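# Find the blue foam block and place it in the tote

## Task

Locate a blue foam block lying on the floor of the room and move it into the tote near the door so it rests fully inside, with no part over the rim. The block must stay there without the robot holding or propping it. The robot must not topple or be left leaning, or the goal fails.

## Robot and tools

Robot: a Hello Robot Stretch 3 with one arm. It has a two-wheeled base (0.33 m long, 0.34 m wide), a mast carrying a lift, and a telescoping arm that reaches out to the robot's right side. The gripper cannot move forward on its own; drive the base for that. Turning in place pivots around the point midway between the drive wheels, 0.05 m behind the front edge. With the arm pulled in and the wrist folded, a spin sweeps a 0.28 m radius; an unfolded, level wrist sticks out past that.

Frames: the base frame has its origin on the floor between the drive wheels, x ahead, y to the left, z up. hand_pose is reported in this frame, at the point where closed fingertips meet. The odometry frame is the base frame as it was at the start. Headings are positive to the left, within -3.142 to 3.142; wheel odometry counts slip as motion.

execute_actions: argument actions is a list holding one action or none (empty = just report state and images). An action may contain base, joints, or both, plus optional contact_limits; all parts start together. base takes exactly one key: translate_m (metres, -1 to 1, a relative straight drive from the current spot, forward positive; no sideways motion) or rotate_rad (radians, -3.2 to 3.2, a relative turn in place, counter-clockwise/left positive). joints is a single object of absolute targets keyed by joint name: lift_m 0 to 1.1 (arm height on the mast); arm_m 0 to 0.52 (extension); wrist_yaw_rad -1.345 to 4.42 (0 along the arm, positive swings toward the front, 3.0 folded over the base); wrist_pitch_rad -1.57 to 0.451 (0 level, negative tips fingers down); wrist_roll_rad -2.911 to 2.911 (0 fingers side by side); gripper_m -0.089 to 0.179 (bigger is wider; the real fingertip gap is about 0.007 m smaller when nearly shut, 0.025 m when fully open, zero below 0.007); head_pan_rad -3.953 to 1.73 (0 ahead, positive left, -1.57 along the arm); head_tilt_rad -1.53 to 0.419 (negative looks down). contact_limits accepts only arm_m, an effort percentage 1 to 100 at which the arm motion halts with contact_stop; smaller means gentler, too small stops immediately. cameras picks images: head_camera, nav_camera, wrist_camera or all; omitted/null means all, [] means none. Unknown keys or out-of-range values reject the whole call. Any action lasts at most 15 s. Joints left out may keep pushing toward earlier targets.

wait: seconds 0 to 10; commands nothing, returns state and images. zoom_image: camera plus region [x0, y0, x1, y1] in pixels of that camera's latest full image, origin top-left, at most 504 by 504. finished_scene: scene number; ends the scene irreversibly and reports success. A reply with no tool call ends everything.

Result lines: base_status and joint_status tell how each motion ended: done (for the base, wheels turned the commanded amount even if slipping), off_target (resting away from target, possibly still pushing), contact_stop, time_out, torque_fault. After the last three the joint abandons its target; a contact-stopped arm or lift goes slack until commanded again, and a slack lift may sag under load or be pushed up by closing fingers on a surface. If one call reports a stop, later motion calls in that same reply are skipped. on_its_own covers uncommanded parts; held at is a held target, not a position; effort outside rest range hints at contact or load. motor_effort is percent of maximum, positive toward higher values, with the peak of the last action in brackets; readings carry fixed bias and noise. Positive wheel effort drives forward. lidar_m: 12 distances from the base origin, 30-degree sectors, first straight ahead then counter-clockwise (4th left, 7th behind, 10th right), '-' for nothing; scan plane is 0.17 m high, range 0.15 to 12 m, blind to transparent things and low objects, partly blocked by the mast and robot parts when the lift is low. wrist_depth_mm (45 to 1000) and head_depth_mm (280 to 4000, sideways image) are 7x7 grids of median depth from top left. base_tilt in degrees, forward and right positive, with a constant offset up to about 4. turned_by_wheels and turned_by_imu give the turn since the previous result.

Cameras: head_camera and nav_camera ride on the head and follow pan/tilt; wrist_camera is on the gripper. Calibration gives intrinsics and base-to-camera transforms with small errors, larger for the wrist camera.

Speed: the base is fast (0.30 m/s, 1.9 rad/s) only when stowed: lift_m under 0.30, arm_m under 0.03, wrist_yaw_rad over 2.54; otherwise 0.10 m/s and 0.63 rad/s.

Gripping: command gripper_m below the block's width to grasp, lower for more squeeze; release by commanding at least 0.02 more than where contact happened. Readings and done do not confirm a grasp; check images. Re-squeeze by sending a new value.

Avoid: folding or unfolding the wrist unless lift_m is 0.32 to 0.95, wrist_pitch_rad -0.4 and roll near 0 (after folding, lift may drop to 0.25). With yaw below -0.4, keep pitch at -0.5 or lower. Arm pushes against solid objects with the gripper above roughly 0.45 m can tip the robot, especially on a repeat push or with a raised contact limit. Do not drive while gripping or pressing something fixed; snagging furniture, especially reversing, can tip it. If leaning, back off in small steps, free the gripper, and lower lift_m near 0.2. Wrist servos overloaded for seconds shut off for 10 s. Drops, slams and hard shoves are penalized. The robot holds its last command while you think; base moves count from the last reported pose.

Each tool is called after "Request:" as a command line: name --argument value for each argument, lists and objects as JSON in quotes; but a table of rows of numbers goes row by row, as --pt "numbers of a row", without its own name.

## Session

Request:
execute_actions --actions '[]'

Scene clock: 0.00 s.
base_odometry: x=+0.000 y=+0.000 heading=+0.000 (m, m, rad; odometry frame)
turned_by_wheels: +0.000 (rad since the last result)
turned_by_imu: +0.000 (rad since the last result)
base_tilt: forward=-0.3 right=+0.1 (deg)
lidar_m: 1.56 1.33 1.02 1.00 1.06 1.53 1.89 0.98 0.76 0.74 0.78 1.13
head_depth_mm: 1787 1790 1786 1774 1773 1770 1755 / 1799 1794 1791 1769 1777 1775 1761 / 1793 1792 1800 1783 1751 1736 1729 / 1813 1810 1801 1792 1748 1742 1740 / 1813 1823 1808 1812 1751 1748 1747 / 1772 1824 1819 1822 1760 1751 1756 / 1754 1826 1829 1816 1747 1648 1612
base_status: not commanded
joint_positions: lift_m=+0.542 arm_m=-0.001 wrist_yaw_rad=+2.965 wrist_pitch_rad=-0.632 wrist_roll_rad=+0.002 gripper_m=+0.037 head_pan_rad=-0.020 head_tilt_rad=+0.016
joint_status: not commanded
motor_effort: left_wheel=-1 right_wheel=+0 lift_m=+20 arm_m=+0 wrist_yaw_rad=+0 wrist_pitch_rad=+2 wrist_roll_rad=+0 gripper_m=-1 head_pan_rad=+0 head_tilt_rad=+2 (%)
hand_pose: x=+0.0125 y=+0.0461 z=+0.5104 quat_wxyz=(+0.278, +0.689, +0.160, +0.650) (m; base frame)
wrist_depth_mm: 943 - 992 - - - - / - - - - - - - / - - - - - - - / 898 917 940 924 948 971 - / 781 791 825 810 855 818 815 / 685 708 - 718 713 743 744 / 625 634 - 653 629 678 655
pictures: head_camera (sideways: a quarter turn clockwise sets it upright), nav_camera (sideways: a quarter turn counterclockwise sets it upright), wrist_camera
camera_calibration (this result's frames):
head_camera: T_world_to_cam=[[0.0309332, 0.0430776, -0.998593, 1.31484], [0.052591, 0.997617, 0.0446646, -0.0562854], [0.998137, -0.0538987, 0.0285939, -0.0868282], [0, 0, 0, 1]] pos_world=[0.0489543, -0.0051689, 1.31799]
nav_camera: T_world_to_cam=[[-0.0287323, -0.0445323, 0.998595, -1.25788], [-0.0503886, -0.997672, -0.045941, 0.111482], [0.998316, -0.0516378, 0.0264215, -0.0738986], [0, 0, 0, 1]] pos_world=[0.0432498, 0.0513899, 1.26319]
wrist_camera: T_world_to_cam=[[0.984578, -0.171923, 0.0323936, -0.0280949], [-0.0957997, -0.684753, -0.722452, 0.440429], [0.146388, 0.708206, -0.690662, 0.479519], [0, 0, 0, 1]] pos_world=[-0.0003412, -0.0428433, 0.650285]
Images, in order (width x height): head_camera 896x504, nav_camera 672x504, wrist_camera 644x364.

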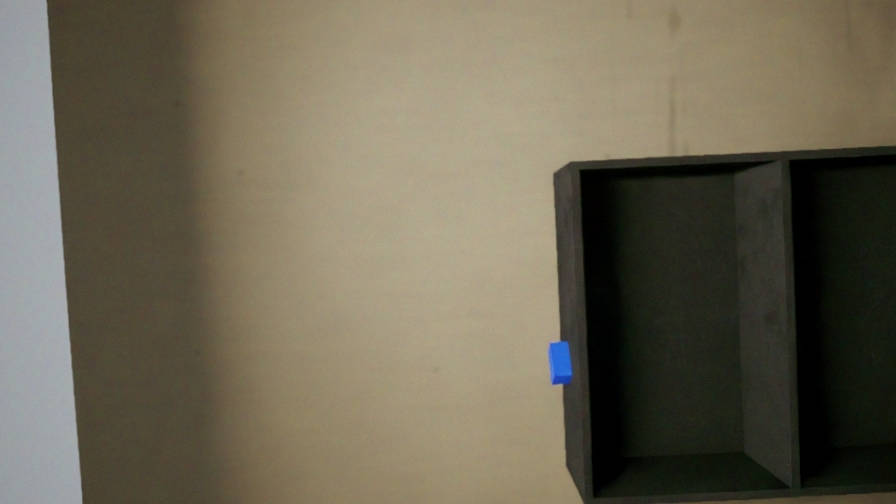

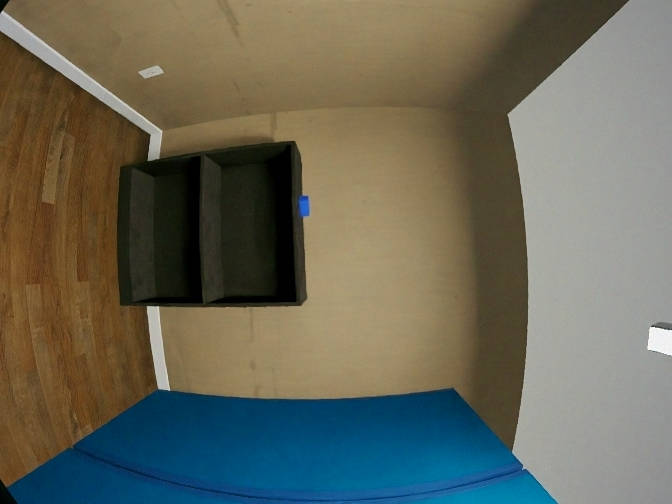

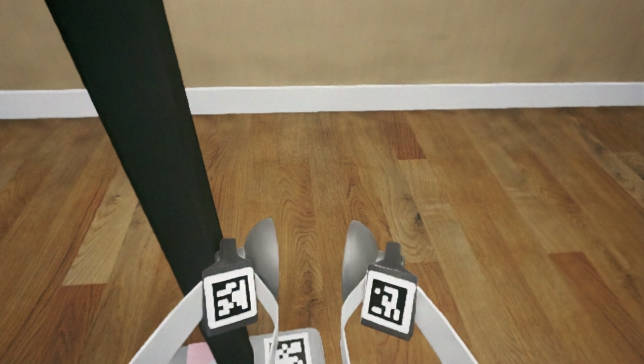

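Request:
execute_actions --actions '[{"base":{"rotate_rad":0.3},"joints":{"head_pan_rad":-3.14,"head_tilt_rad":-0.7,"lift_m":0.293,"wrist_pitch_rad":-0.4}}]' --cameras '["nav_camera","head_camera"]'

Scene clock: 7.50 s.
base_odometry: x=+0.000 y=+0.000 heading=+0.300 (m, m, rad; odometry frame)
turned_by_wheels: +0.300 (rad since the last result)
turned_by_imu: +0.300 (rad since the last result)
base_tilt: forward=-0.3 right=+0.1 (deg)
lidar_m: 1.68 1.10 1.00 1.01 1.24 1.90 1.90 0.81 0.74 0.75 0.92 1.57
head_depth_mm: 1538 1712 1934 1969 1607 1351 1163 / 1605 1781 1995 1986 1619 1357 1170 / 1658 1879 2104 2004 1620 1360 1171 / 1730 1931 2185 2007 1623 1360 1170 / 1773 2001 2303 2007 1636 1365 1171 / 1843 2098 2366 2014 1554 1369 1179 / 1910 2079 1169 1249 1333 1337 1176
base_status: done
joint_positions: lift_m=+0.293 arm_m=-0.001 wrist_yaw_rad=+2.965 wrist_pitch_rad=-0.421 wrist_roll_rad=+0.002 gripper_m=+0.037 head_pan_rad=-3.133 head_tilt_rad=-0.691
joint_status: all done
motor_effort: left_wheel=-2(6) right_wheel=+2(4) lift_m=+16(17) arm_m=+0(1) wrist_yaw_rad=-1(0) wrist_pitch_rad=+5(6) wrist_roll_rad=+0(0) gripper_m=-1(0) head_pan_rad=-2(34) head_tilt_rad=-3(29) (%)
hand_pose: x=+0.0180 y=+0.0771 z=+0.3053 quat_wxyz=(+0.208, +0.702, +0.086, +0.675) (m; base frame)
wrist_depth_mm: - - - 970 954 894 841 / - - - - - 949 892 / - - - - - - 950 / 770 - 793 817 831 871 846 / 620 - 664 644 668 673 689 / 519 513 - 543 558 551 553 / 462 - - 463 453 476 486
pictures: head_camera (sideways: a quarter turn clockwise sets it upright), nav_camera (sideways: a quarter turn counterclockwise sets it upright)
camera_calibration (this result's frames):
head_camera: T_world_to_cam=[[0.626332, -0.0381869, -0.778621, 1.02398], [-0.0453111, -0.998894, 0.0125413, -0.0138398], [-0.778239, 0.0274252, -0.62737, 0.777712], [0, 0, 0, 1]] pos_world=[-0.036732, 0.00394924, 1.28538]
nav_camera: T_world_to_cam=[[-0.62804, 0.0395831, 0.777174, -0.965105], [0.0444657, 0.998899, -0.014943, 0.0705178], [-0.77691, 0.0251728, -0.629109, 0.790069], [0, 0, 0, 1]] pos_world=[0.00455177, -0.0521265, 1.24815]
Images, in order (width x height): head_camera 896x504, nav_camera 672x504.

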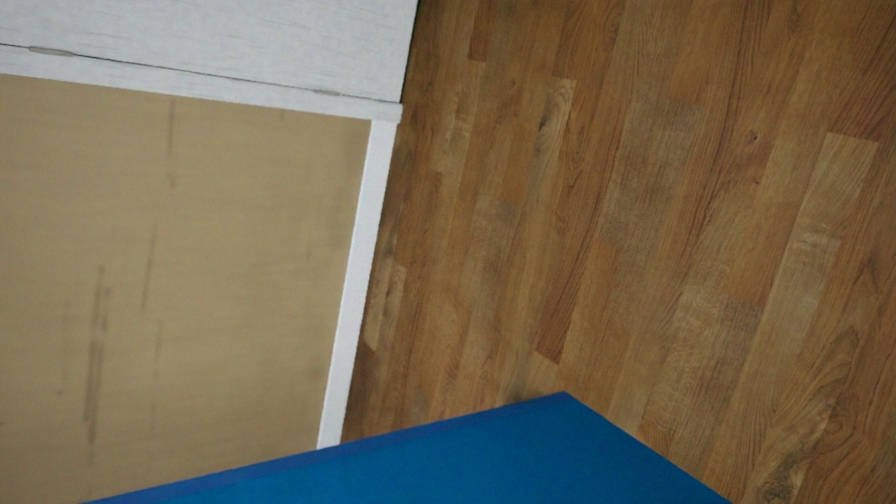

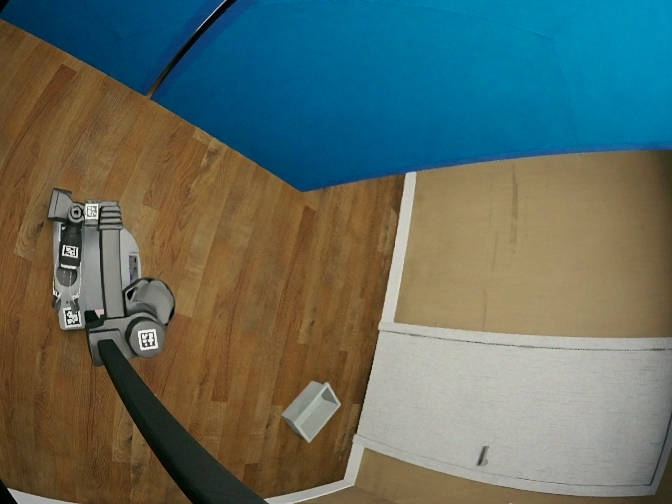

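Request:
execute_actions --actions '[{"base":{"translate_m":-1.0},"joints":{"head_pan_rad":-2.2,"head_tilt_rad":-0.9}}]' --cameras '["nav_camera"]'

Request:
execute_actions --actions '[{"base":{"translate_m":-0.42},"joints":{"head_pan_rad":-1.7,"head_tilt_rad":-0.6}}]' --cameras '["nav_camera","head_camera"]'

Scene clock: 19.30 s.
base_odometry: x=-0.955 y=-0.295 heading=+0.300 (m, m, rad; odometry frame)
turned_by_wheels: +0.000 (rad since the last result)
turned_by_imu: +0.001 (rad since the last result)
base_tilt: forward=-0.3 right=+0.1 (deg)
lidar_m: 2.32 1.49 1.36 1.37 1.05 0.96 0.99 1.21 0.38 0.38 0.47 0.95
head_depth_mm: 1501 1625 1752 1634 1402 1234 1121 / 1794 1966 1934 1638 1413 1239 1127 / 2221 2307 1946 1628 1417 1246 1141 / 2842 2386 1935 1637 1415 1239 - / 2984 2393 1944 1634 1419 1107 1145 / 2898 2398 1900 528 646 896 1110 / 2455 347 401 484 608 821 1091
base_status: done
joint_positions: lift_m=+0.293 arm_m=-0.001 wrist_yaw_rad=+2.965 wrist_pitch_rad=-0.420 wrist_roll_rad=+0.002 gripper_m=+0.037 head_pan_rad=-2.207 head_tilt_rad=-0.889
joint_status: all done
motor_effort: left_wheel=-1(10) right_wheel=+1(6) lift_m=+16(16) arm_m=+0(0) wrist_yaw_rad=+0(0) wrist_pitch_rad=+5(5) wrist_roll_rad=+0(0) gripper_m=+0(0) head_pan_rad=+3(34) head_tilt_rad=-4(19) (%)
hand_pose: x=+0.0180 y=+0.0771 z=+0.3054 quat_wxyz=(+0.208, +0.702, +0.086, +0.675) (m; base frame)
wrist_depth_mm: - - - - - - - / 959 - - - - - - / 957 - 835 - - - - / 760 - 784 800 832 826 867 / 615 - 671 664 657 671 683 / 519 537 - 548 558 557 556 / 465 - - 471 455 473 489
pictures: nav_camera (sideways: a quarter turn counterclockwise sets it upright)
camera_calibration (this result's frames):
nav_camera: T_world_to_cam=[[-0.492617, -0.591128, 0.638667, -0.785429], [-0.77043, 0.63751, -0.00419199, 0.0614896], [-0.404679, -0.494114, -0.769472, 0.970355], [0, 0, 0, 1]] pos_world=[0.0531398, -0.0240234, 1.24855]
Images, in order (width x height): nav_camera 672x504.

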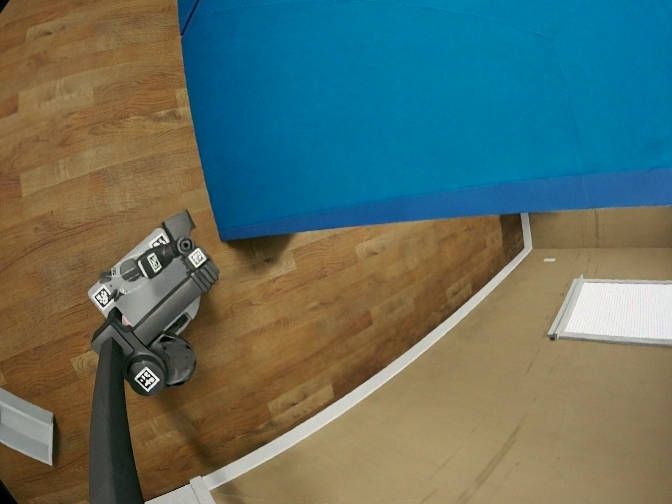

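Scene clock: 22.37 s.
base_odometry: x=-1.357 y=-0.419 heading=+0.300 (m, m, rad; odometry frame)
turned_by_wheels: +0.000 (rad since the last result)
turned_by_imu: +0.001 (rad since the last result)
base_tilt: forward=-0.3 right=+0.1 (deg)
lidar_m: 2.57 1.66 1.51 0.96 0.62 0.58 0.59 0.73 1.46 0.65 0.45 0.56
head_depth_mm: 2646 2913 3059 2221 1741 1428 1208 / 2699 2947 3111 2220 1743 1432 1213 / 2752 2831 2968 2257 1761 1437 1218 / 2794 2956 3125 2262 1763 1443 1220 / 2852 3013 3117 2266 1751 1444 1219 / 2882 3058 3087 2266 1605 1035 1082 / 2937 2888 709 734 763 793 822
base_status: done
joint_positions: lift_m=+0.293 arm_m=-0.001 wrist_yaw_rad=+2.965 wrist_pitch_rad=-0.420 wrist_roll_rad=+0.002 gripper_m=+0.037 head_pan_rad=-1.707 head_tilt_rad=-0.606
joint_status: all done
motor_effort: left_wheel=-2(10) right_wheel=+2(5) lift_m=+16(16) arm_m=+1(0) wrist_yaw_rad=+0(0) wrist_pitch_rad=+5(5) wrist_roll_rad=+0(1) gripper_m=+0(1) head_pan_rad=+3(27) head_tilt_rad=+2(14) (%)
hand_pose: x=+0.0180 y=+0.0772 z=+0.3054 quat_wxyz=(+0.208, +0.702, +0.086, +0.675) (m; base frame)
wrist_depth_mm: - 890 - - - - - / 572 - - - - - - / 604 - - 980 975 - - / 625 - 790 800 810 855 870 / 584 - 666 654 666 670 687 / 533 537 - 538 550 568 553 / 456 - - 466 457 484 482
pictures: head_camera (sideways: a quarter turn clockwise sets it upright), nav_camera (sideways: a quarter turn counterclockwise sets it upright)
camera_calibration (this result's frames):
head_camera: T_world_to_cam=[[0.118986, 0.546234, -0.829138, 1.09293], [0.982029, -0.187953, 0.0171039, -0.0260482], [-0.146497, -0.816273, -0.558782, 0.684631], [0, 0, 0, 1]] pos_world=[-0.00416772, -0.0430468, 1.2892]
nav_camera: T_world_to_cam=[[-0.120631, -0.547839, 0.827841, -1.03425], [-0.982184, 0.186918, -0.0194248, 0.0826171], [-0.144097, -0.815435, -0.560626, 0.697118], [0, 0, 0, 1]] pos_world=[0.0568348, -0.0135919, 1.24862]
Images, in order (width x height): head_camera 896x504, nav_camera 672x504.

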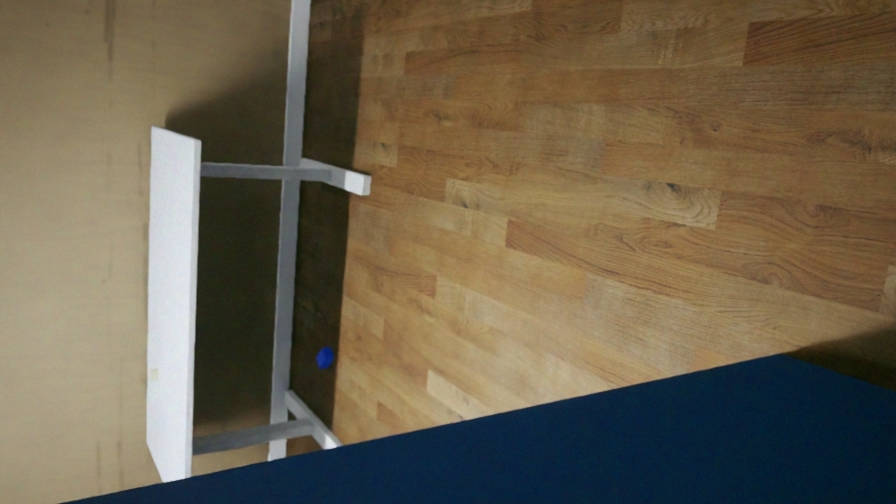

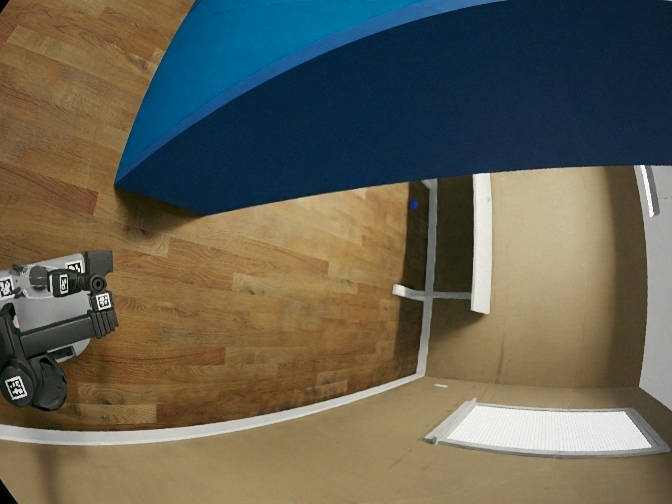

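Request:
execute_actions --actions '[{"base":{"rotate_rad":-1.77},"joints":{"head_pan_rad":0.25,"head_tilt_rad":-0.9}}]' --cameras '["head_camera"]'

Scene clock: 38.33 s.
base_odometry: x=-1.357 y=-0.419 heading=-1.470 (m, m, rad; odometry frame)
turned_by_wheels: -1.770 (rad since the last result)
turned_by_imu: -1.763 (rad since the last result)
base_tilt: forward=-0.3 right=+0.1 (deg)
lidar_m: 2.82 0.47 0.45 2.88 1.85 1.52 1.38 0.69 0.59 0.58 0.65 1.03
head_depth_mm: 2766 2392 1927 1623 1409 1239 1108 / 2861 2407 1945 1637 1408 1239 1108 / 2890 2402 1942 1648 1412 1243 1108 / 2978 2398 1940 1638 1411 1244 1108 / 2885 2253 924 1068 1256 1243 1111 / 591 653 726 814 932 1121 1106 / 507 552 604 667 745 1024 1109
base_status: done
joint_positions: lift_m=+0.293 arm_m=-0.001 wrist_yaw_rad=+2.965 wrist_pitch_rad=-0.420 wrist_roll_rad=+0.002 gripper_m=+0.037 head_pan_rad=+0.243 head_tilt_rad=-0.889
joint_status: all done
motor_effort: left_wheel=+1(11) right_wheel=-2(8) lift_m=+16(16) arm_m=+0(0) wrist_yaw_rad=+0(0) wrist_pitch_rad=+5(5) wrist_roll_rad=+0(0) gripper_m=+0(1) head_pan_rad=+3(34) head_tilt_rad=-4(20) (%)
hand_pose: x=+0.0180 y=+0.0771 z=+0.3054 quat_wxyz=(+0.208, +0.702, +0.086, +0.675) (m; base frame)
wrist_depth_mm: - - - - 847 409 380 / - - - - 830 430 415 / - - - - 795 460 445 / 758 - 792 822 758 493 490 / 626 - 660 646 651 545 542 / 520 530 - 541 548 567 562 / 464 - - 471 458 475 481
pictures: head_camera (sideways: a quarter turn clockwise sets it upright)
camera_calibration (this result's frames):
head_camera: T_world_to_cam=[[-0.754927, -0.142123, -0.640224, 0.852044], [-0.186367, 0.982479, 0.0016568, 0.00119289], [0.628771, 0.120567, -0.768187, 0.952278], [0, 0, 0, 1]] pos_world=[0.0446889, 0.00510939, 1.27702]
Images, in order (width x height): head_camera 896x504.

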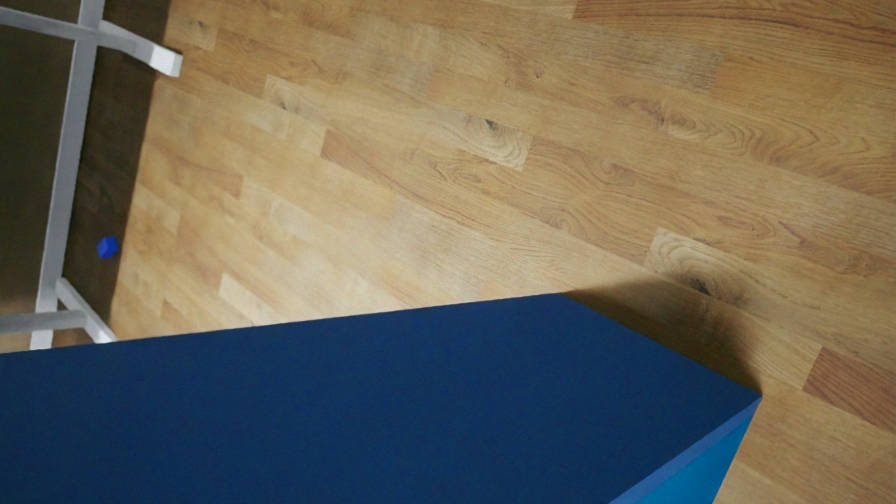

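Request:
execute_actions --actions '[{"base":{"translate_m":1.0},"joints":{"head_pan_rad":0.3,"head_tilt_rad":-0.6}}]' --cameras '["head_camera","nav_camera"]'

Scene clock: 46.77 s.
base_odometry: x=-1.256 y=-1.414 heading=-1.470 (m, m, rad; odometry frame)
turned_by_wheels: +0.000 (rad since the last result)
turned_by_imu: +0.000 (rad since the last result)
base_tilt: forward=-0.3 right=+0.1 (deg)
lidar_m: 1.81 2.25 2.81 1.13 0.37 0.37 1.77 0.93 0.77 0.76 0.85 1.35
head_depth_mm: 1848 1973 1653 2167 1741 1430 1211 / 1926 2066 2323 2237 1759 1428 1211 / 2021 2127 2449 2249 1758 1442 1218 / 2093 2224 2625 2240 1765 1441 1221 / 2208 2318 2701 2286 1766 1455 1226 / 2300 2468 2860 2247 1764 1452 1221 / 2436 2712 3026 2277 1781 1452 1228
base_status: done
joint_positions: lift_m=+0.293 arm_m=-0.001 wrist_yaw_rad=+2.965 wrist_pitch_rad=-0.420 wrist_roll_rad=+0.002 gripper_m=+0.037 head_pan_rad=+0.293 head_tilt_rad=-0.605
joint_status: all done
motor_effort: left_wheel=+1(9) right_wheel=-2(6) lift_m=+16(16) arm_m=+0(1) wrist_yaw_rad=+1(0) wrist_pitch_rad=+5(5) wrist_roll_rad=+0(0) gripper_m=-1(0) head_pan_rad=+3(8) head_tilt_rad=+1(17) (%)
hand_pose: x=+0.0180 y=+0.0771 z=+0.3054 quat_wxyz=(+0.208, +0.702, +0.086, +0.675) (m; base frame)
wrist_depth_mm: - - - - - - - / 938 - - - - - - / 810 - 993 - - - - / 634 - 789 792 836 835 850 / 504 - 672 638 675 674 695 / 424 491 - 543 556 567 576 / 406 - - 469 458 469 481
pictures: head_camera (sideways: a quarter turn clockwise sets it upright), nav_camera (sideways: a quarter turn counterclockwise sets it upright)
camera_calibration (this result's frames):
head_camera: T_world_to_cam=[[-0.545418, -0.118903, -0.829688, 1.0977], [-0.237813, 0.971159, 0.0171559, -0.0186749], [0.803719, 0.206668, -0.557964, 0.677771], [0, 0, 0, 1]] pos_world=[0.0495269, 0.00858249, 1.28924]
nav_camera: T_world_to_cam=[[0.547562, 0.118076, 0.828392, -1.03905], [0.238821, -0.970868, -0.0194758, 0.0752354], [0.80196, 0.208502, -0.55981, 0.690285], [0, 0, 0, 1]] pos_world=[-0.00260557, 0.0518041, 1.24863]
Images, in order (width x height): head_camera 896x504, nav_camera 672x504.

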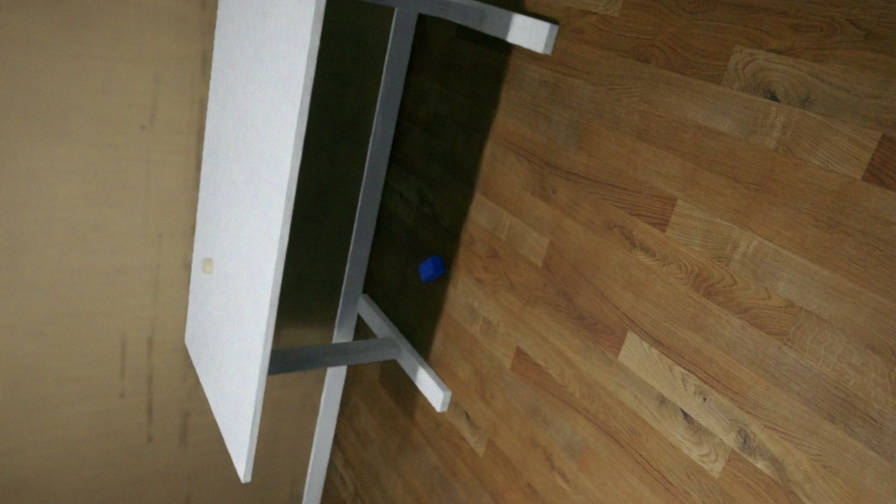

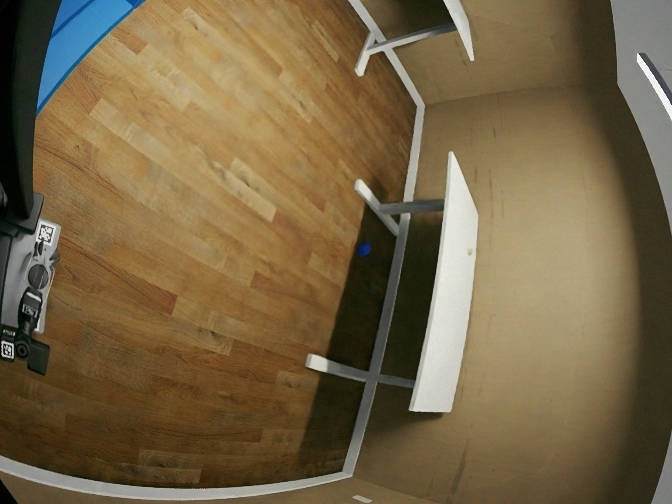

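Request:
execute_actions --actions '[{"base":{"rotate_rad":0.3},"joints":{"head_pan_rad":0.0,"head_tilt_rad":-0.8}}]' --cameras '[]'

Request:
execute_actions --actions '[{"base":{"translate_m":1.0}}]' --cameras '["head_camera"]'

Scene clock: 65.67 s.
base_odometry: x=-1.256 y=-1.414 heading=-1.170 (m, m, rad; odometry frame)
turned_by_wheels: +0.300 (rad since the last result)
turned_by_imu: +0.300 (rad since the last result)
base_tilt: forward=-0.3 right=+0.2 (deg)
lidar_m: 2.25 2.82 2.05 1.12 0.47 0.67 1.14 0.80 0.76 0.78 1.04 1.81
head_depth_mm: 1822 2165 2217 1775 1496 1282 1129 / 1896 2261 2236 1782 1501 1288 1131 / 1909 2382 2223 1795 1502 1289 1135 / 1907 2480 2233 1787 1502 1298 1133 / 1925 2537 2233 1797 1506 1293 1135 / 1946 2705 2234 1817 1502 1295 1133 / 2451 2838 2236 1810 1510 1303 1138
base_status: done
joint_positions: lift_m=+0.293 arm_m=-0.001 wrist_yaw_rad=+2.965 wrist_pitch_rad=-0.420 wrist_roll_rad=+0.002 gripper_m=+0.037 head_pan_rad=+0.007 head_tilt_rad=-0.790
joint_status: all done
motor_effort: left_wheel=-2(8) right_wheel=+2(8) lift_m=+16(16) arm_m=+0(0) wrist_yaw_rad=+0(0) wrist_pitch_rad=+5(5) wrist_roll_rad=+0(0) gripper_m=+0(1) head_pan_rad=-2(22) head_tilt_rad=-4(16) (%)
hand_pose: x=+0.0180 y=+0.0771 z=+0.3054 quat_wxyz=(+0.208, +0.702, +0.086, +0.675) (m; base frame)
wrist_depth_mm: - - - - - - - / 337 - - - - - - / 372 - 863 - - - - / 406 - 703 822 818 849 857 / 471 - 633 661 676 656 695 / 508 490 - 551 556 559 562 / 465 - - 473 456 472 483
pictures: none
No camera images: the call's "cameras" was empty. Leave "cameras" out to get every camera's image.

Scene clock: 70.70 s.
base_odometry: x=-0.866 y=-2.335 heading=-1.170 (m, m, rad; odometry frame)
turned_by_wheels: +0.000 (rad since the last result)
turned_by_imu: -0.001 (rad since the last result)
base_tilt: forward=-0.3 right=+0.1 (deg)
lidar_m: 1.26 1.28 2.12 1.97 1.43 1.22 1.83 1.29 1.22 1.26 0.99 1.39
head_depth_mm: 1145 1226 969 785 1509 1293 1127 / 1205 1285 972 810 1503 1292 1131 / 1256 1295 978 860 1506 1297 1132 / 1319 1284 981 1663 1500 1296 1133 / 1383 1294 980 1705 1507 1299 1139 / 1452 1300 981 1669 1514 1297 1138 / 1537 1307 1026 1808 1504 1299 1136
base_status: done
joint_positions: lift_m=+0.293 arm_m=-0.001 wrist_yaw_rad=+2.965 wrist_pitch_rad=-0.420 wrist_roll_rad=+0.002 gripper_m=+0.037 head_pan_rad=+0.007 head_tilt_rad=-0.791
joint_status: not commanded
motor_effort: left_wheel=-2(6) right_wheel=+1(10) lift_m=+16(16) arm_m=+0(0) wrist_yaw_rad=+0(0) wrist_pitch_rad=+5(5) wrist_roll_rad=+0(0) gripper_m=-1(1) head_pan_rad=-2(2) head_tilt_rad=-3(3) (%)
hand_pose: x=+0.0180 y=+0.0771 z=+0.3054 quat_wxyz=(+0.208, +0.702, +0.086, +0.675) (m; base frame)
wrist_depth_mm: - - - - - - - / - - - - - - - / - - - - - - - / 760 - 780 810 831 848 860 / 640 - 676 660 666 674 682 / 523 521 - 531 560 556 559 / 464 - - 463 460 478 481
pictures: head_camera (sideways: a quarter turn clockwise sets it upright)
camera_calibration (this result's frames):
head_camera: T_world_to_cam=[[-0.70056, 0.0388087, -0.712538, 0.945944], [0.0481054, 0.998817, 0.00710431, -0.00733002], [0.711971, -0.0292999, -0.701598, 0.865173], [0, 0, 0, 1]] pos_world=[0.0470651, -0.00404001, 1.28108]
Images, in order (width x height): head_camera 896x504.

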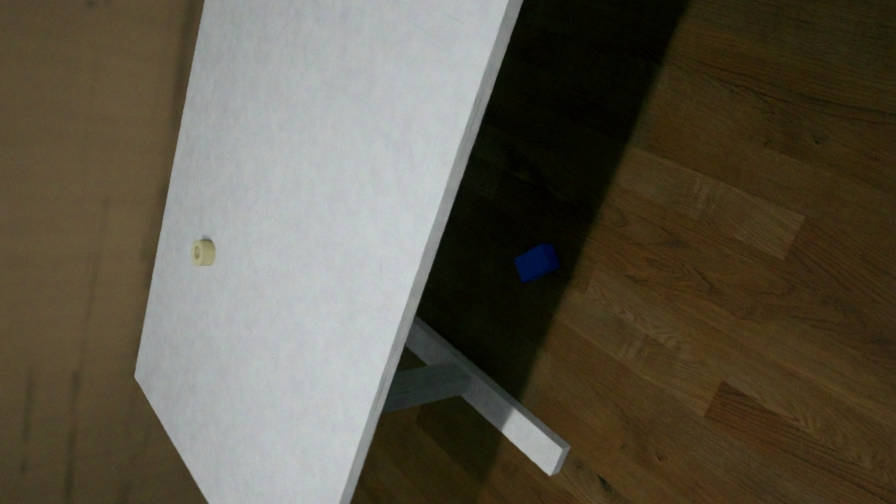

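Request:
zoom_image --camera "head_camera" --region '[490, 215, 590, 315]'

Region (490, 215, 590, 315) of head_camera's 896x504 image, scaled by 5.040, with more detail than that image has.

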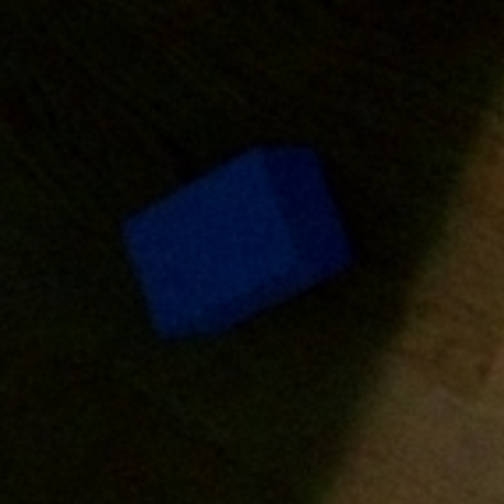

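Request:
execute_actions --actions '[{"base":{"translate_m":0.4},"joints":{"head_tilt_rad":-1.1,"wrist_yaw_rad":2.6}}]' --cameras '["head_camera"]'

Request:
execute_actions --actions '[{"base":{"rotate_rad":1.625},"joints":{"head_pan_rad":-1.57,"lift_m":0.32,"arm_m":0.33,"wrist_yaw_rad":0.32,"wrist_pitch_rad":-0.6,"gripper_m":0.15}}]' --cameras '["nav_camera","wrist_camera"]'

Scene clock: 86.60 s.
base_odometry: x=-0.710 y=-2.704 heading=-1.170 (m, m, rad; odometry frame)
turned_by_wheels: +0.000 (rad since the last result)
turned_by_imu: +0.000 (rad since the last result)
base_tilt: forward=-0.3 right=+0.1 (deg)
lidar_m: 1.05 0.88 1.92 2.31 1.63 1.61 1.61 1.48 1.41 1.44 0.78 1.03
head_depth_mm: 890 787 693 621 563 1183 1095 / 904 784 695 622 578 1185 1125 / 902 782 692 622 1241 1184 - / 904 783 692 619 1286 1184 - / 905 782 692 629 1297 1187 - / 899 784 690 638 1285 1185 1101 / 903 786 692 1349 1291 1184 1085
base_status: done
joint_positions: lift_m=+0.293 arm_m=-0.001 wrist_yaw_rad=+2.602 wrist_pitch_rad=-0.420 wrist_roll_rad=+0.002 gripper_m=+0.037 head_pan_rad=+0.007 head_tilt_rad=-1.087
joint_status: all done
motor_effort: left_wheel=-2(7) right_wheel=+1(10) lift_m=+16(16) arm_m=+0(1) wrist_yaw_rad=-1(3) wrist_pitch_rad=+5(5) wrist_roll_rad=+0(0) gripper_m=-1(0) head_pan_rad=-2(3) head_tilt_rad=-4(21) (%)
hand_pose: x=+0.0940 y=+0.0487 z=+0.3055 quat_wxyz=(+0.327, +0.706, -0.043, +0.627) (m; base frame)
wrist_depth_mm: - - - - - - 677 / - - - - - - 989 / - - - - - - - / 761 789 800 806 803 813 824 / 621 639 667 646 656 674 685 / 523 529 - 550 545 556 524 / 454 470 455 462 456 485 482
pictures: head_camera (sideways: a quarter turn clockwise sets it upright)
camera_calibration (this result's frames):
head_camera: T_world_to_cam=[[-0.878044, 0.0376657, -0.477095, 0.640276], [0.0478851, 0.99881, -0.00927358, 0.0139931], [0.476178, -0.0309884, -0.878803, 1.09701], [0, 0, 0, 1]] pos_world=[0.03915, -0.00409845, 1.26965]
Images, in order (width x height): head_camera 896x504.

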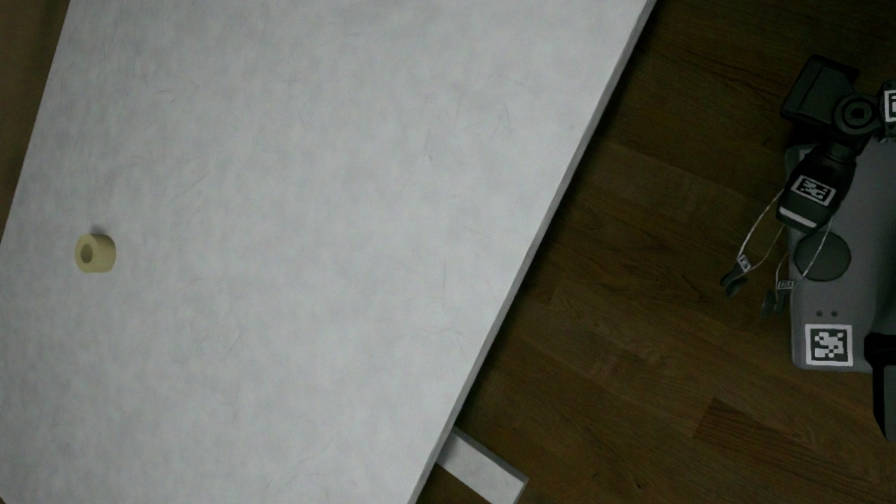

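Scene clock: 90.27 s.
base_odometry: x=-0.710 y=-2.703 heading=+0.455 (m, m, rad; odometry frame)
turned_by_wheels: +1.625 (rad since the last result)
turned_by_imu: +1.626 (rad since the last result)
base_tilt: forward=-0.3 right=+0.2 (deg)
lidar_m: 2.32 1.62 1.61 1.61 1.46 1.41 0.79 0.79 1.03 0.91 0.88 1.91
head_depth_mm: 903 783 692 621 562 1190 1112 / 906 785 691 622 579 1199 - / 902 779 692 622 594 - - / 901 785 690 619 1295 1216 - / 900 783 692 638 1289 1183 1088 / 903 782 692 1366 1296 1182 1089 / 900 783 690 1381 1292 1184 1088
base_status: done
joint_positions: lift_m=+0.320 arm_m=+0.330 wrist_yaw_rad=+0.321 wrist_pitch_rad=-0.609 wrist_roll_rad=+0.002 gripper_m=+0.150 head_pan_rad=-1.563 head_tilt_rad=-1.087
joint_status: all done
motor_effort: left_wheel=-2(9) right_wheel=+1(8) lift_m=+23(25) arm_m=+3(2) wrist_yaw_rad=-1(2) wrist_pitch_rad=+2(5) wrist_roll_rad=+0(1) gripper_m=+0(80) head_pan_rad=-2(34) head_tilt_rad=-5(5) (%)
hand_pose: x=+0.0403 y=-0.6611 z=+0.2921 quat_wxyz=(+0.699, +0.317, -0.632, -0.102) (m; base frame)
wrist_depth_mm: - 334 941 778 615 491 417 / 888 842 402 841 649 524 434 / 704 695 444 771 680 564 460 / 610 609 492 620 636 581 498 / 531 505 516 544 546 559 502 / 432 458 468 480 480 - 496 / - 413 422 424 432 422 445
pictures: nav_camera (sideways: a quarter turn counterclockwise sets it upright), wrist_camera
camera_calibration (this result's frames):
nav_camera: T_world_to_cam=[[-0.0383888, -0.879109, 0.475072, -0.575072], [-0.99886, 0.047257, 0.00673378, 0.0486592], [-0.0283702, -0.474272, -0.879921, 1.11164], [0, 0, 0, 1]] pos_world=[0.0580648, 0.0193682, 1.25103]
wrist_camera: T_world_to_cam=[[-0.947712, -0.317471, 0.0324598, -0.188268], [-0.237013, 0.632097, -0.737752, 0.681876], [0.213697, -0.70687, -0.674291, -0.117505], [0, 0, 0, 1]] pos_world=[0.00829932, -0.573842, 0.429934]
Images, in order (width x height): nav_camera 672x504, wrist_camera 644x364.

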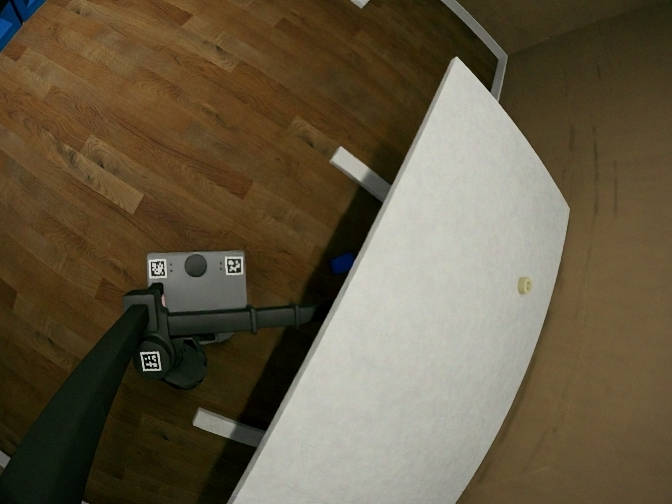

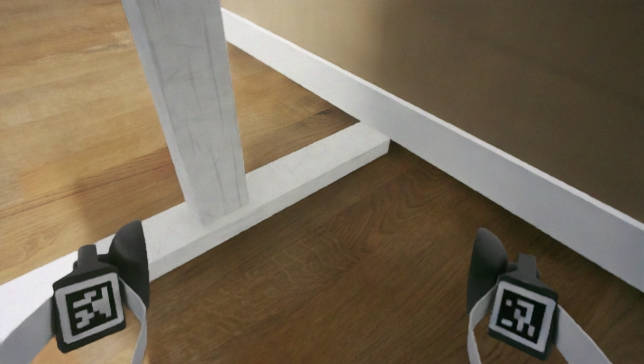

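Request:
execute_actions --actions '[{"joints":{"lift_m":0.215,"arm_m":0.465,"wrist_pitch_rad":-1.57}}]' --cameras '["wrist_camera"]'

Scene clock: 94.07 s.
base_odometry: x=-0.710 y=-2.703 heading=+0.455 (m, m, rad; odometry frame)
turned_by_wheels: +0.000 (rad since the last result)
turned_by_imu: +0.000 (rad since the last result)
base_tilt: forward=-0.3 right=+0.2 (deg)
lidar_m: 2.32 1.62 1.61 1.62 1.47 1.41 0.79 0.78 1.03 0.91 0.88 1.91
head_depth_mm: 901 783 690 619 562 1181 1101 / 900 783 692 621 579 1200 - / 900 783 692 620 592 1212 - / 898 783 692 620 1291 1215 - / 905 784 690 639 1294 1179 1088 / 901 780 691 1368 1287 1184 1087 / 898 780 691 1383 1292 1181 1085
base_status: not commanded
joint_positions: lift_m=+0.215 arm_m=+0.465 wrist_yaw_rad=+0.320 wrist_pitch_rad=-1.563 wrist_roll_rad=+0.002 gripper_m=+0.150 head_pan_rad=-1.563 head_tilt_rad=-1.087
joint_status: all done
motor_effort: left_wheel=-2(2) right_wheel=+1(1) lift_m=+16(21) arm_m=+2(3) wrist_yaw_rad=+0(0) wrist_pitch_rad=-2(2) wrist_roll_rad=-1(0) gripper_m=+0(0) head_pan_rad=-2(3) head_tilt_rad=-5(5) (%)
hand_pose: x=-0.0286 y=-0.5888 z=+0.0975 quat_wxyz=(+0.575, +0.571, -0.416, -0.413) (m; base frame)
wrist_depth_mm: 235 236 239 238 242 241 243 / 238 239 240 243 245 246 249 / 242 243 244 243 249 249 254 / 247 251 249 206 253 254 255 / 251 251 255 210 257 262 263 / 257 259 260 262 264 - 268 / - 265 265 268 271 270 274
pictures: wrist_camera
camera_calibration (this result's frames):
wrist_camera: T_world_to_cam=[[-0.939986, -0.340791, 0.0169912, -0.236312], [-0.336261, 0.933645, 0.12343, 0.566987], [-0.0579275, 0.110309, -0.992208, 0.321538], [0, 0, 0, 1]] pos_world=[-0.0128484, -0.645366, 0.253064]
Images, in order (width x height): wrist_camera 644x364.

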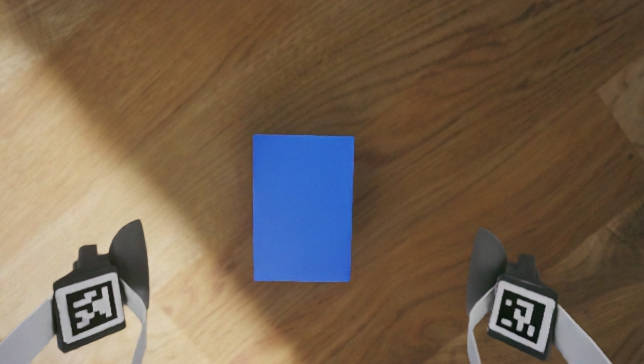

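Request:
execute_actions --actions '[{"base":{"translate_m":0.008},"joints":{"lift_m":0.144,"arm_m":0.478,"gripper_m":0.12}}]' --cameras '["wrist_camera"]'

Request:
execute_actions --actions '[{"joints":{"gripper_m":0.02}}]' --cameras '["wrist_camera"]'

Scene clock: 100.07 s.
base_odometry: x=-0.703 y=-2.700 heading=+0.454 (m, m, rad; odometry frame)
turned_by_wheels: +0.000 (rad since the last result)
turned_by_imu: +0.000 (rad since the last result)
base_tilt: forward=-0.3 right=+0.2 (deg)
lidar_m: 2.31 1.61 1.61 1.61 1.47 1.42 0.80 0.79 1.03 0.91 0.88 1.91
head_depth_mm: 901 782 693 622 570 1183 1105 / 903 783 694 620 587 1197 - / 903 783 691 620 1245 - - / 898 783 692 622 1290 1215 - / 900 782 691 639 1295 1183 1091 / 899 780 691 1367 1300 1185 1086 / 899 784 689 1389 1296 1179 1089
base_status: done
joint_positions: lift_m=+0.144 arm_m=+0.478 wrist_yaw_rad=+0.320 wrist_pitch_rad=-1.564 wrist_roll_rad=+0.002 gripper_m=+0.120 head_pan_rad=-1.563 head_tilt_rad=-1.087
joint_status: all done
motor_effort: left_wheel=-2(4) right_wheel=+2(9) lift_m=+16(15) arm_m=+2(3) wrist_yaw_rad=+0(0) wrist_pitch_rad=-2(2) wrist_roll_rad=+0(0) gripper_m=-1(81) head_pan_rad=-2(2) head_tilt_rad=-6(5) (%)
hand_pose: x=-0.0286 y=-0.6016 z=+0.0265 quat_wxyz=(+0.574, +0.571, -0.416, -0.413) (m; base frame)
wrist_depth_mm: 168 169 169 170 172 172 173 / 171 172 173 174 175 176 176 / 174 175 175 178 179 179 180 / 177 179 178 136 181 183 184 / 180 181 182 137 185 188 188 / 184 - 184 140 186 189 192 / - 189 188 142 193 195 195
pictures: wrist_camera
camera_calibration (this result's frames):
wrist_camera: T_world_to_cam=[[-0.939982, -0.3408, 0.0169749, -0.239537], [-0.336237, 0.933575, 0.124023, 0.587678], [-0.0581145, 0.110872, -0.992134, 0.25284], [0, 0, 0, 1]] pos_world=[-0.0128674, -0.658308, 0.182032]
Images, in order (width x height): wrist_camera 644x364.

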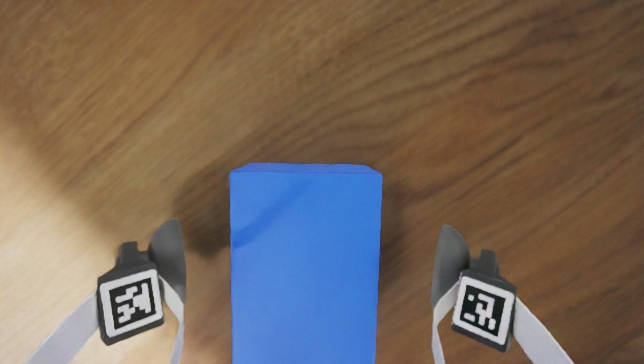

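Scene clock: 101.57 s.
base_odometry: x=-0.703 y=-2.700 heading=+0.454 (m, m, rad; odometry frame)
turned_by_wheels: +0.000 (rad since the last result)
turned_by_imu: +0.000 (rad since the last result)
base_tilt: forward=-0.3 right=+0.2 (deg)
lidar_m: 2.31 1.61 1.61 1.61 1.47 1.42 0.80 0.79 1.03 0.91 0.88 1.91
head_depth_mm: 902 785 691 620 570 1181 1104 / 899 784 692 619 585 1199 - / 899 783 691 620 1241 - - / 901 782 690 620 1295 1212 - / 900 782 690 639 1297 1181 1091 / 903 783 690 1365 1296 1183 1089 / 899 781 692 1388 1293 1181 1084
base_status: not commanded
joint_positions: lift_m=+0.144 arm_m=+0.478 wrist_yaw_rad=+0.320 wrist_pitch_rad=-1.564 wrist_roll_rad=+0.002 gripper_m=+0.021 head_pan_rad=-1.563 head_tilt_rad=-1.087
joint_status: all done
motor_effort: left_wheel=-2(2) right_wheel=+2(2) lift_m=+16(16) arm_m=+2(2) wrist_yaw_rad=+0(0) wrist_pitch_rad=-2(2) wrist_roll_rad=+0(0) gripper_m=-17(93) head_pan_rad=-2(2) head_tilt_rad=-5(5) (%)
hand_pose: x=-0.0286 y=-0.6016 z=+0.0265 quat_wxyz=(+0.574, +0.571, -0.416, -0.413) (m; base frame)
wrist_depth_mm: 167 169 170 171 172 173 174 / 171 172 173 173 175 174 178 / 174 174 175 178 178 179 181 / 177 178 177 132 181 183 184 / 180 182 134 133 184 186 187 / 184 184 136 137 - 190 193 / 187 189 189 139 193 195 196
pictures: wrist_camera
camera_calibration (this result's frames):
wrist_camera: T_world_to_cam=[[-0.939983, -0.3408, 0.0169749, -0.239537], [-0.336237, 0.933575, 0.124023, 0.587678], [-0.0581145, 0.110872, -0.992134, 0.25284], [0, 0, 0, 1]] pos_world=[-0.0128674, -0.658308, 0.182032]
Images, in order (width x height): wrist_camera 644x364.

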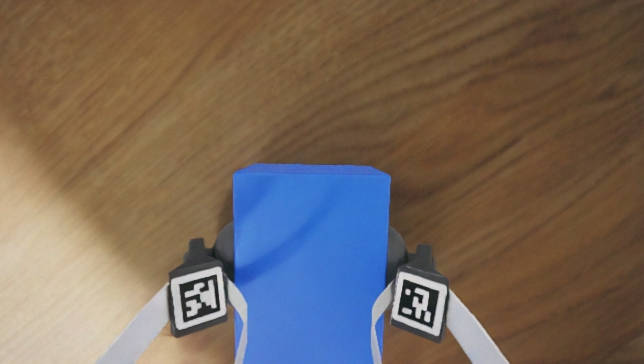

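Request:
execute_actions --actions '[{"joints":{"lift_m":0.294,"arm_m":0.29}}]' --cameras '["wrist_camera"]'

Request:
execute_actions --actions '[{"base":{"rotate_rad":1.505},"joints":{"arm_m":0.005,"wrist_yaw_rad":2.75,"wrist_pitch_rad":-0.4,"head_pan_rad":-0.1,"head_tilt_rad":-0.8}}]' --cameras '["head_camera","nav_camera"]'

Scene clock: 111.53 s.
base_odometry: x=-0.703 y=-2.700 heading=+0.454 (m, m, rad; odometry frame)
turned_by_wheels: +0.000 (rad since the last result)
turned_by_imu: +0.000 (rad since the last result)
base_tilt: forward=-0.3 right=+0.2 (deg)
lidar_m: 2.31 1.61 1.61 1.60 1.47 1.42 0.80 0.79 1.04 0.37 0.88 1.91
head_depth_mm: 902 786 692 623 570 1180 1114 / 904 784 693 621 586 1196 - / 903 780 691 621 1245 - - / 900 785 691 620 1266 1215 - / 904 784 690 638 1290 1184 1088 / 901 780 692 1367 1297 1185 1086 / 900 781 692 1378 1291 1183 1086
base_status: not commanded
joint_positions: lift_m=+0.294 arm_m=+0.290 wrist_yaw_rad=+0.320 wrist_pitch_rad=-1.565 wrist_roll_rad=+0.002 gripper_m=+0.021 head_pan_rad=-1.563 head_tilt_rad=-1.087
joint_status: all done
motor_effort: left_wheel=-2(3) right_wheel=+2(2) lift_m=+24(24) arm_m=-2(2) wrist_yaw_rad=+0(1) wrist_pitch_rad=-2(2) wrist_roll_rad=-1(0) gripper_m=-18(18) head_pan_rad=-2(3) head_tilt_rad=-4(5) (%)
hand_pose: x=-0.0287 y=-0.4139 z=+0.1761 quat_wxyz=(+0.574, +0.572, -0.416, -0.413) (m; base frame)
wrist_depth_mm: 309 309 311 312 318 319 322 / 313 316 320 323 321 323 327 / 319 319 324 328 328 329 332 / 324 328 330 132 330 338 338 / 336 336 134 134 336 343 348 / 339 340 135 136 - 350 352 / 347 348 351 139 353 359 363
pictures: wrist_camera
camera_calibration (this result's frames):
wrist_camera: T_world_to_cam=[[-0.939978, -0.340815, 0.0169494, -0.178172], [-0.3362, 0.933465, 0.124946, 0.393645], [-0.0584052, 0.111748, -0.992019, 0.380734], [0, 0, 0, 1]] pos_world=[-0.012897, -0.470724, 0.331531]
Images, in order (width x height): wrist_camera 644x364.

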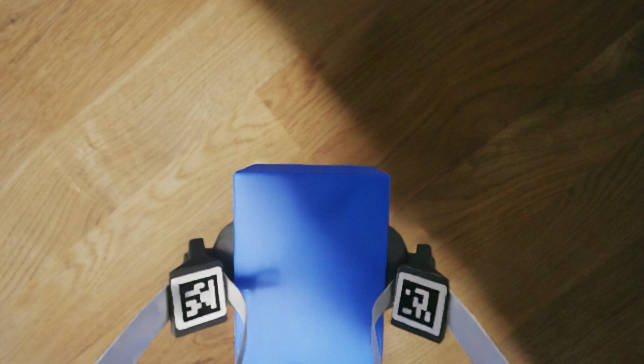

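Scene clock: 114.87 s.
base_odometry: x=-0.703 y=-2.700 heading=+1.959 (m, m, rad; odometry frame)
turned_by_wheels: +1.505 (rad since the last result)
turned_by_imu: +1.506 (rad since the last result)
base_tilt: forward=-0.4 right=+0.1 (deg)
lidar_m: 1.61 1.50 1.41 1.45 0.80 1.04 1.06 0.88 1.90 2.31 1.64 1.61
head_depth_mm: 1667 1652 2029 1768 1480 1275 1123 / 1711 1747 2030 1765 1488 1289 1125 / 1541 1678 1989 1755 1473 1288 1127 / 3343 2737 2109 1769 1497 1295 1133 / 2923 2853 2177 1781 1501 1287 1128 / 2449 2584 2175 1779 1497 1287 1134 / 2053 2192 2158 1766 1497 1285 1132
base_status: done
joint_positions: lift_m=+0.294 arm_m=+0.005 wrist_yaw_rad=+2.748 wrist_pitch_rad=-0.423 wrist_roll_rad=+0.002 gripper_m=+0.021 head_pan_rad=-0.107 head_tilt_rad=-0.803
joint_status: all done
motor_effort: left_wheel=-2(9) right_wheel=+2(9) lift_m=+24(24) arm_m=-2(2) wrist_yaw_rad=+1(5) wrist_pitch_rad=+6(5) wrist_roll_rad=-1(0) gripper_m=-18(18) head_pan_rad=+3(36) head_tilt_rad=+1(17) (%)
hand_pose: x=+0.0645 y=+0.0564 z=+0.3053 quat_wxyz=(+0.281, +0.708, +0.010, +0.648) (m; base frame)
wrist_depth_mm: - - - - - - - / - - - - - - - / 968 - - - - - - / 718 721 732 132 834 825 848 / - 628 134 134 656 659 672 / - 537 135 136 - 564 568 / - - 138 139 460 476 478
pictures: head_camera (sideways: a quarter turn clockwise sets it upright), nav_camera (sideways: a quarter turn counterclockwise sets it upright)
camera_calibration (this result's frames):
head_camera: T_world_to_cam=[[-0.700252, 0.118992, -0.703909, 0.934697], [0.161237, 0.986895, 0.00642969, -0.00714173], [0.695449, -0.108994, -0.710261, 0.876541], [0, 0, 0, 1]] pos_world=[0.0460853, -0.00863572, 1.28056]
nav_camera: T_world_to_cam=[[0.701617, -0.120558, 0.702282, -0.875608], [-0.16067, -0.986968, -0.00891076, 0.0639141], [0.694204, -0.106584, -0.711843, 0.888708], [0, 0, 0, 1]] pos_world=[0.007665, 0.0522417, 1.24811]
Images, in order (width x height): head_camera 896x504, nav_camera 672x504.

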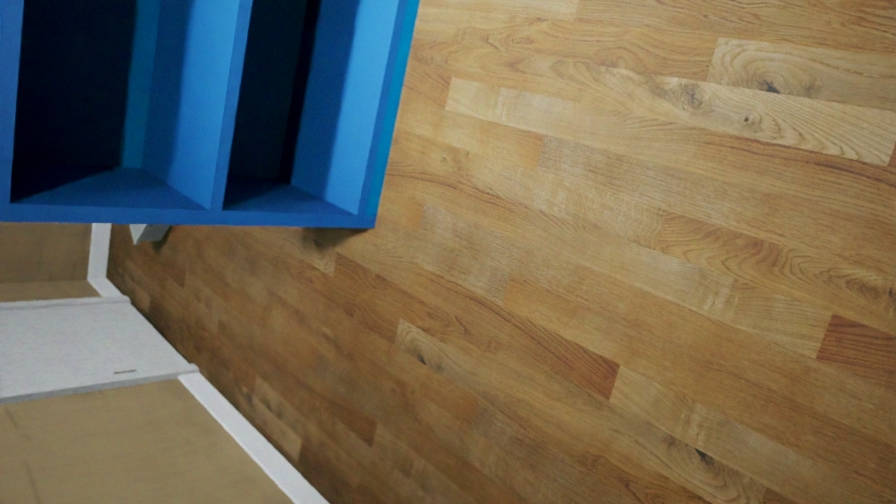

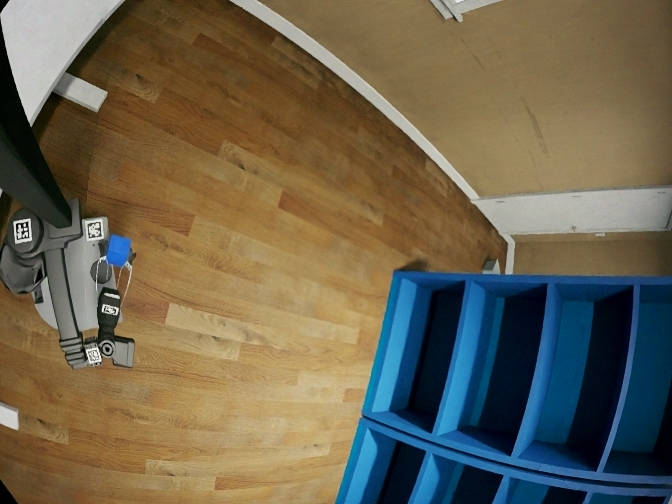

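Request:
execute_actions --actions '[{"base":{"translate_m":1.0},"joints":{"arm_m":0.0,"head_pan_rad":-0.3,"head_tilt_rad":-0.9}}]' --cameras '["head_camera"]'

Scene clock: 121.83 s.
base_odometry: x=-1.082 y=-1.775 heading=+1.959 (m, m, rad; odometry frame)
turned_by_wheels: +0.000 (rad since the last result)
turned_by_imu: -0.001 (rad since the last result)
base_tilt: forward=-0.3 right=+0.2 (deg)
lidar_m: 1.47 1.03 0.97 0.99 1.29 1.47 1.85 2.50 2.39 1.09 1.17 0.65
head_depth_mm: 710 1079 1132 1001 1326 1244 1105 / 627 660 1135 1001 1335 1245 1106 / 2473 2244 1076 1037 1338 1239 1110 / 2549 2327 1945 1642 1418 1240 1105 / 2589 2324 1952 1643 1406 1250 1114 / 2502 2387 1947 1636 1413 1241 1108 / 1967 2058 1953 1637 1411 1243 1107
base_status: done
joint_positions: lift_m=+0.294 arm_m=+0.000 wrist_yaw_rad=+2.749 wrist_pitch_rad=-0.423 wrist_roll_rad=+0.002 gripper_m=+0.021 head_pan_rad=-0.293 head_tilt_rad=-0.889
joint_status: all done
motor_effort: left_wheel=-1(7) right_wheel=+1(9) lift_m=+24(24) arm_m=-2(1) wrist_yaw_rad=+2(2) wrist_pitch_rad=+6(6) wrist_roll_rad=+0(0) gripper_m=-17(18) head_pan_rad=-2(17) head_tilt_rad=-4(12) (%)
hand_pose: x=+0.0645 y=+0.0615 z=+0.3054 quat_wxyz=(+0.281, +0.708, +0.010, +0.648) (m; base frame)
wrist_depth_mm: 998 943 935 924 931 920 910 / - - - - 991 958 938 / - - - - - - - / 770 766 756 132 836 823 842 / - 635 134 134 660 668 686 / - 543 136 137 - 559 568 / - - 138 139 458 478 483
pictures: head_camera (sideways: a quarter turn clockwise sets it upright)
camera_calibration (this result's frames):
head_camera: T_world_to_cam=[[-0.721632, 0.263482, -0.640175, 0.851777], [0.341679, 0.939815, 0.0016533, -0.00202364], [0.602082, -0.217541, -0.768227, 0.952493], [0, 0, 0, 1]] pos_world=[0.0418824, -0.01532, 1.27702]
Images, in order (width x height): head_camera 896x504.

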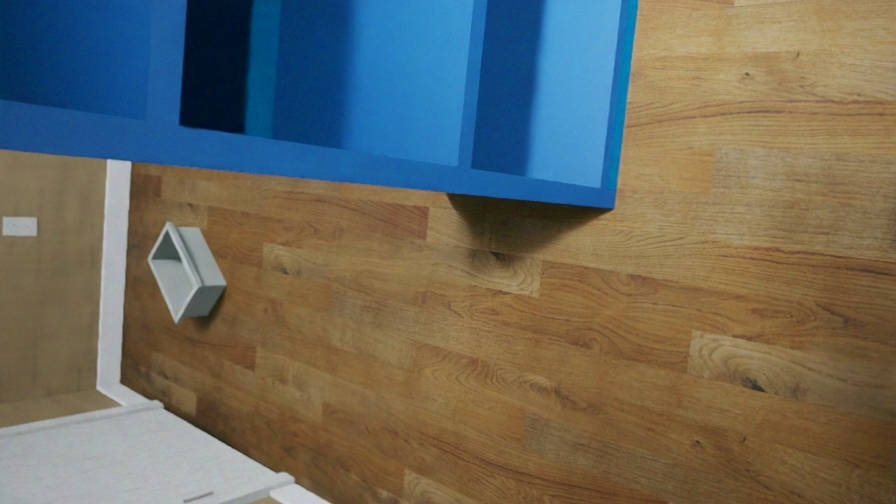

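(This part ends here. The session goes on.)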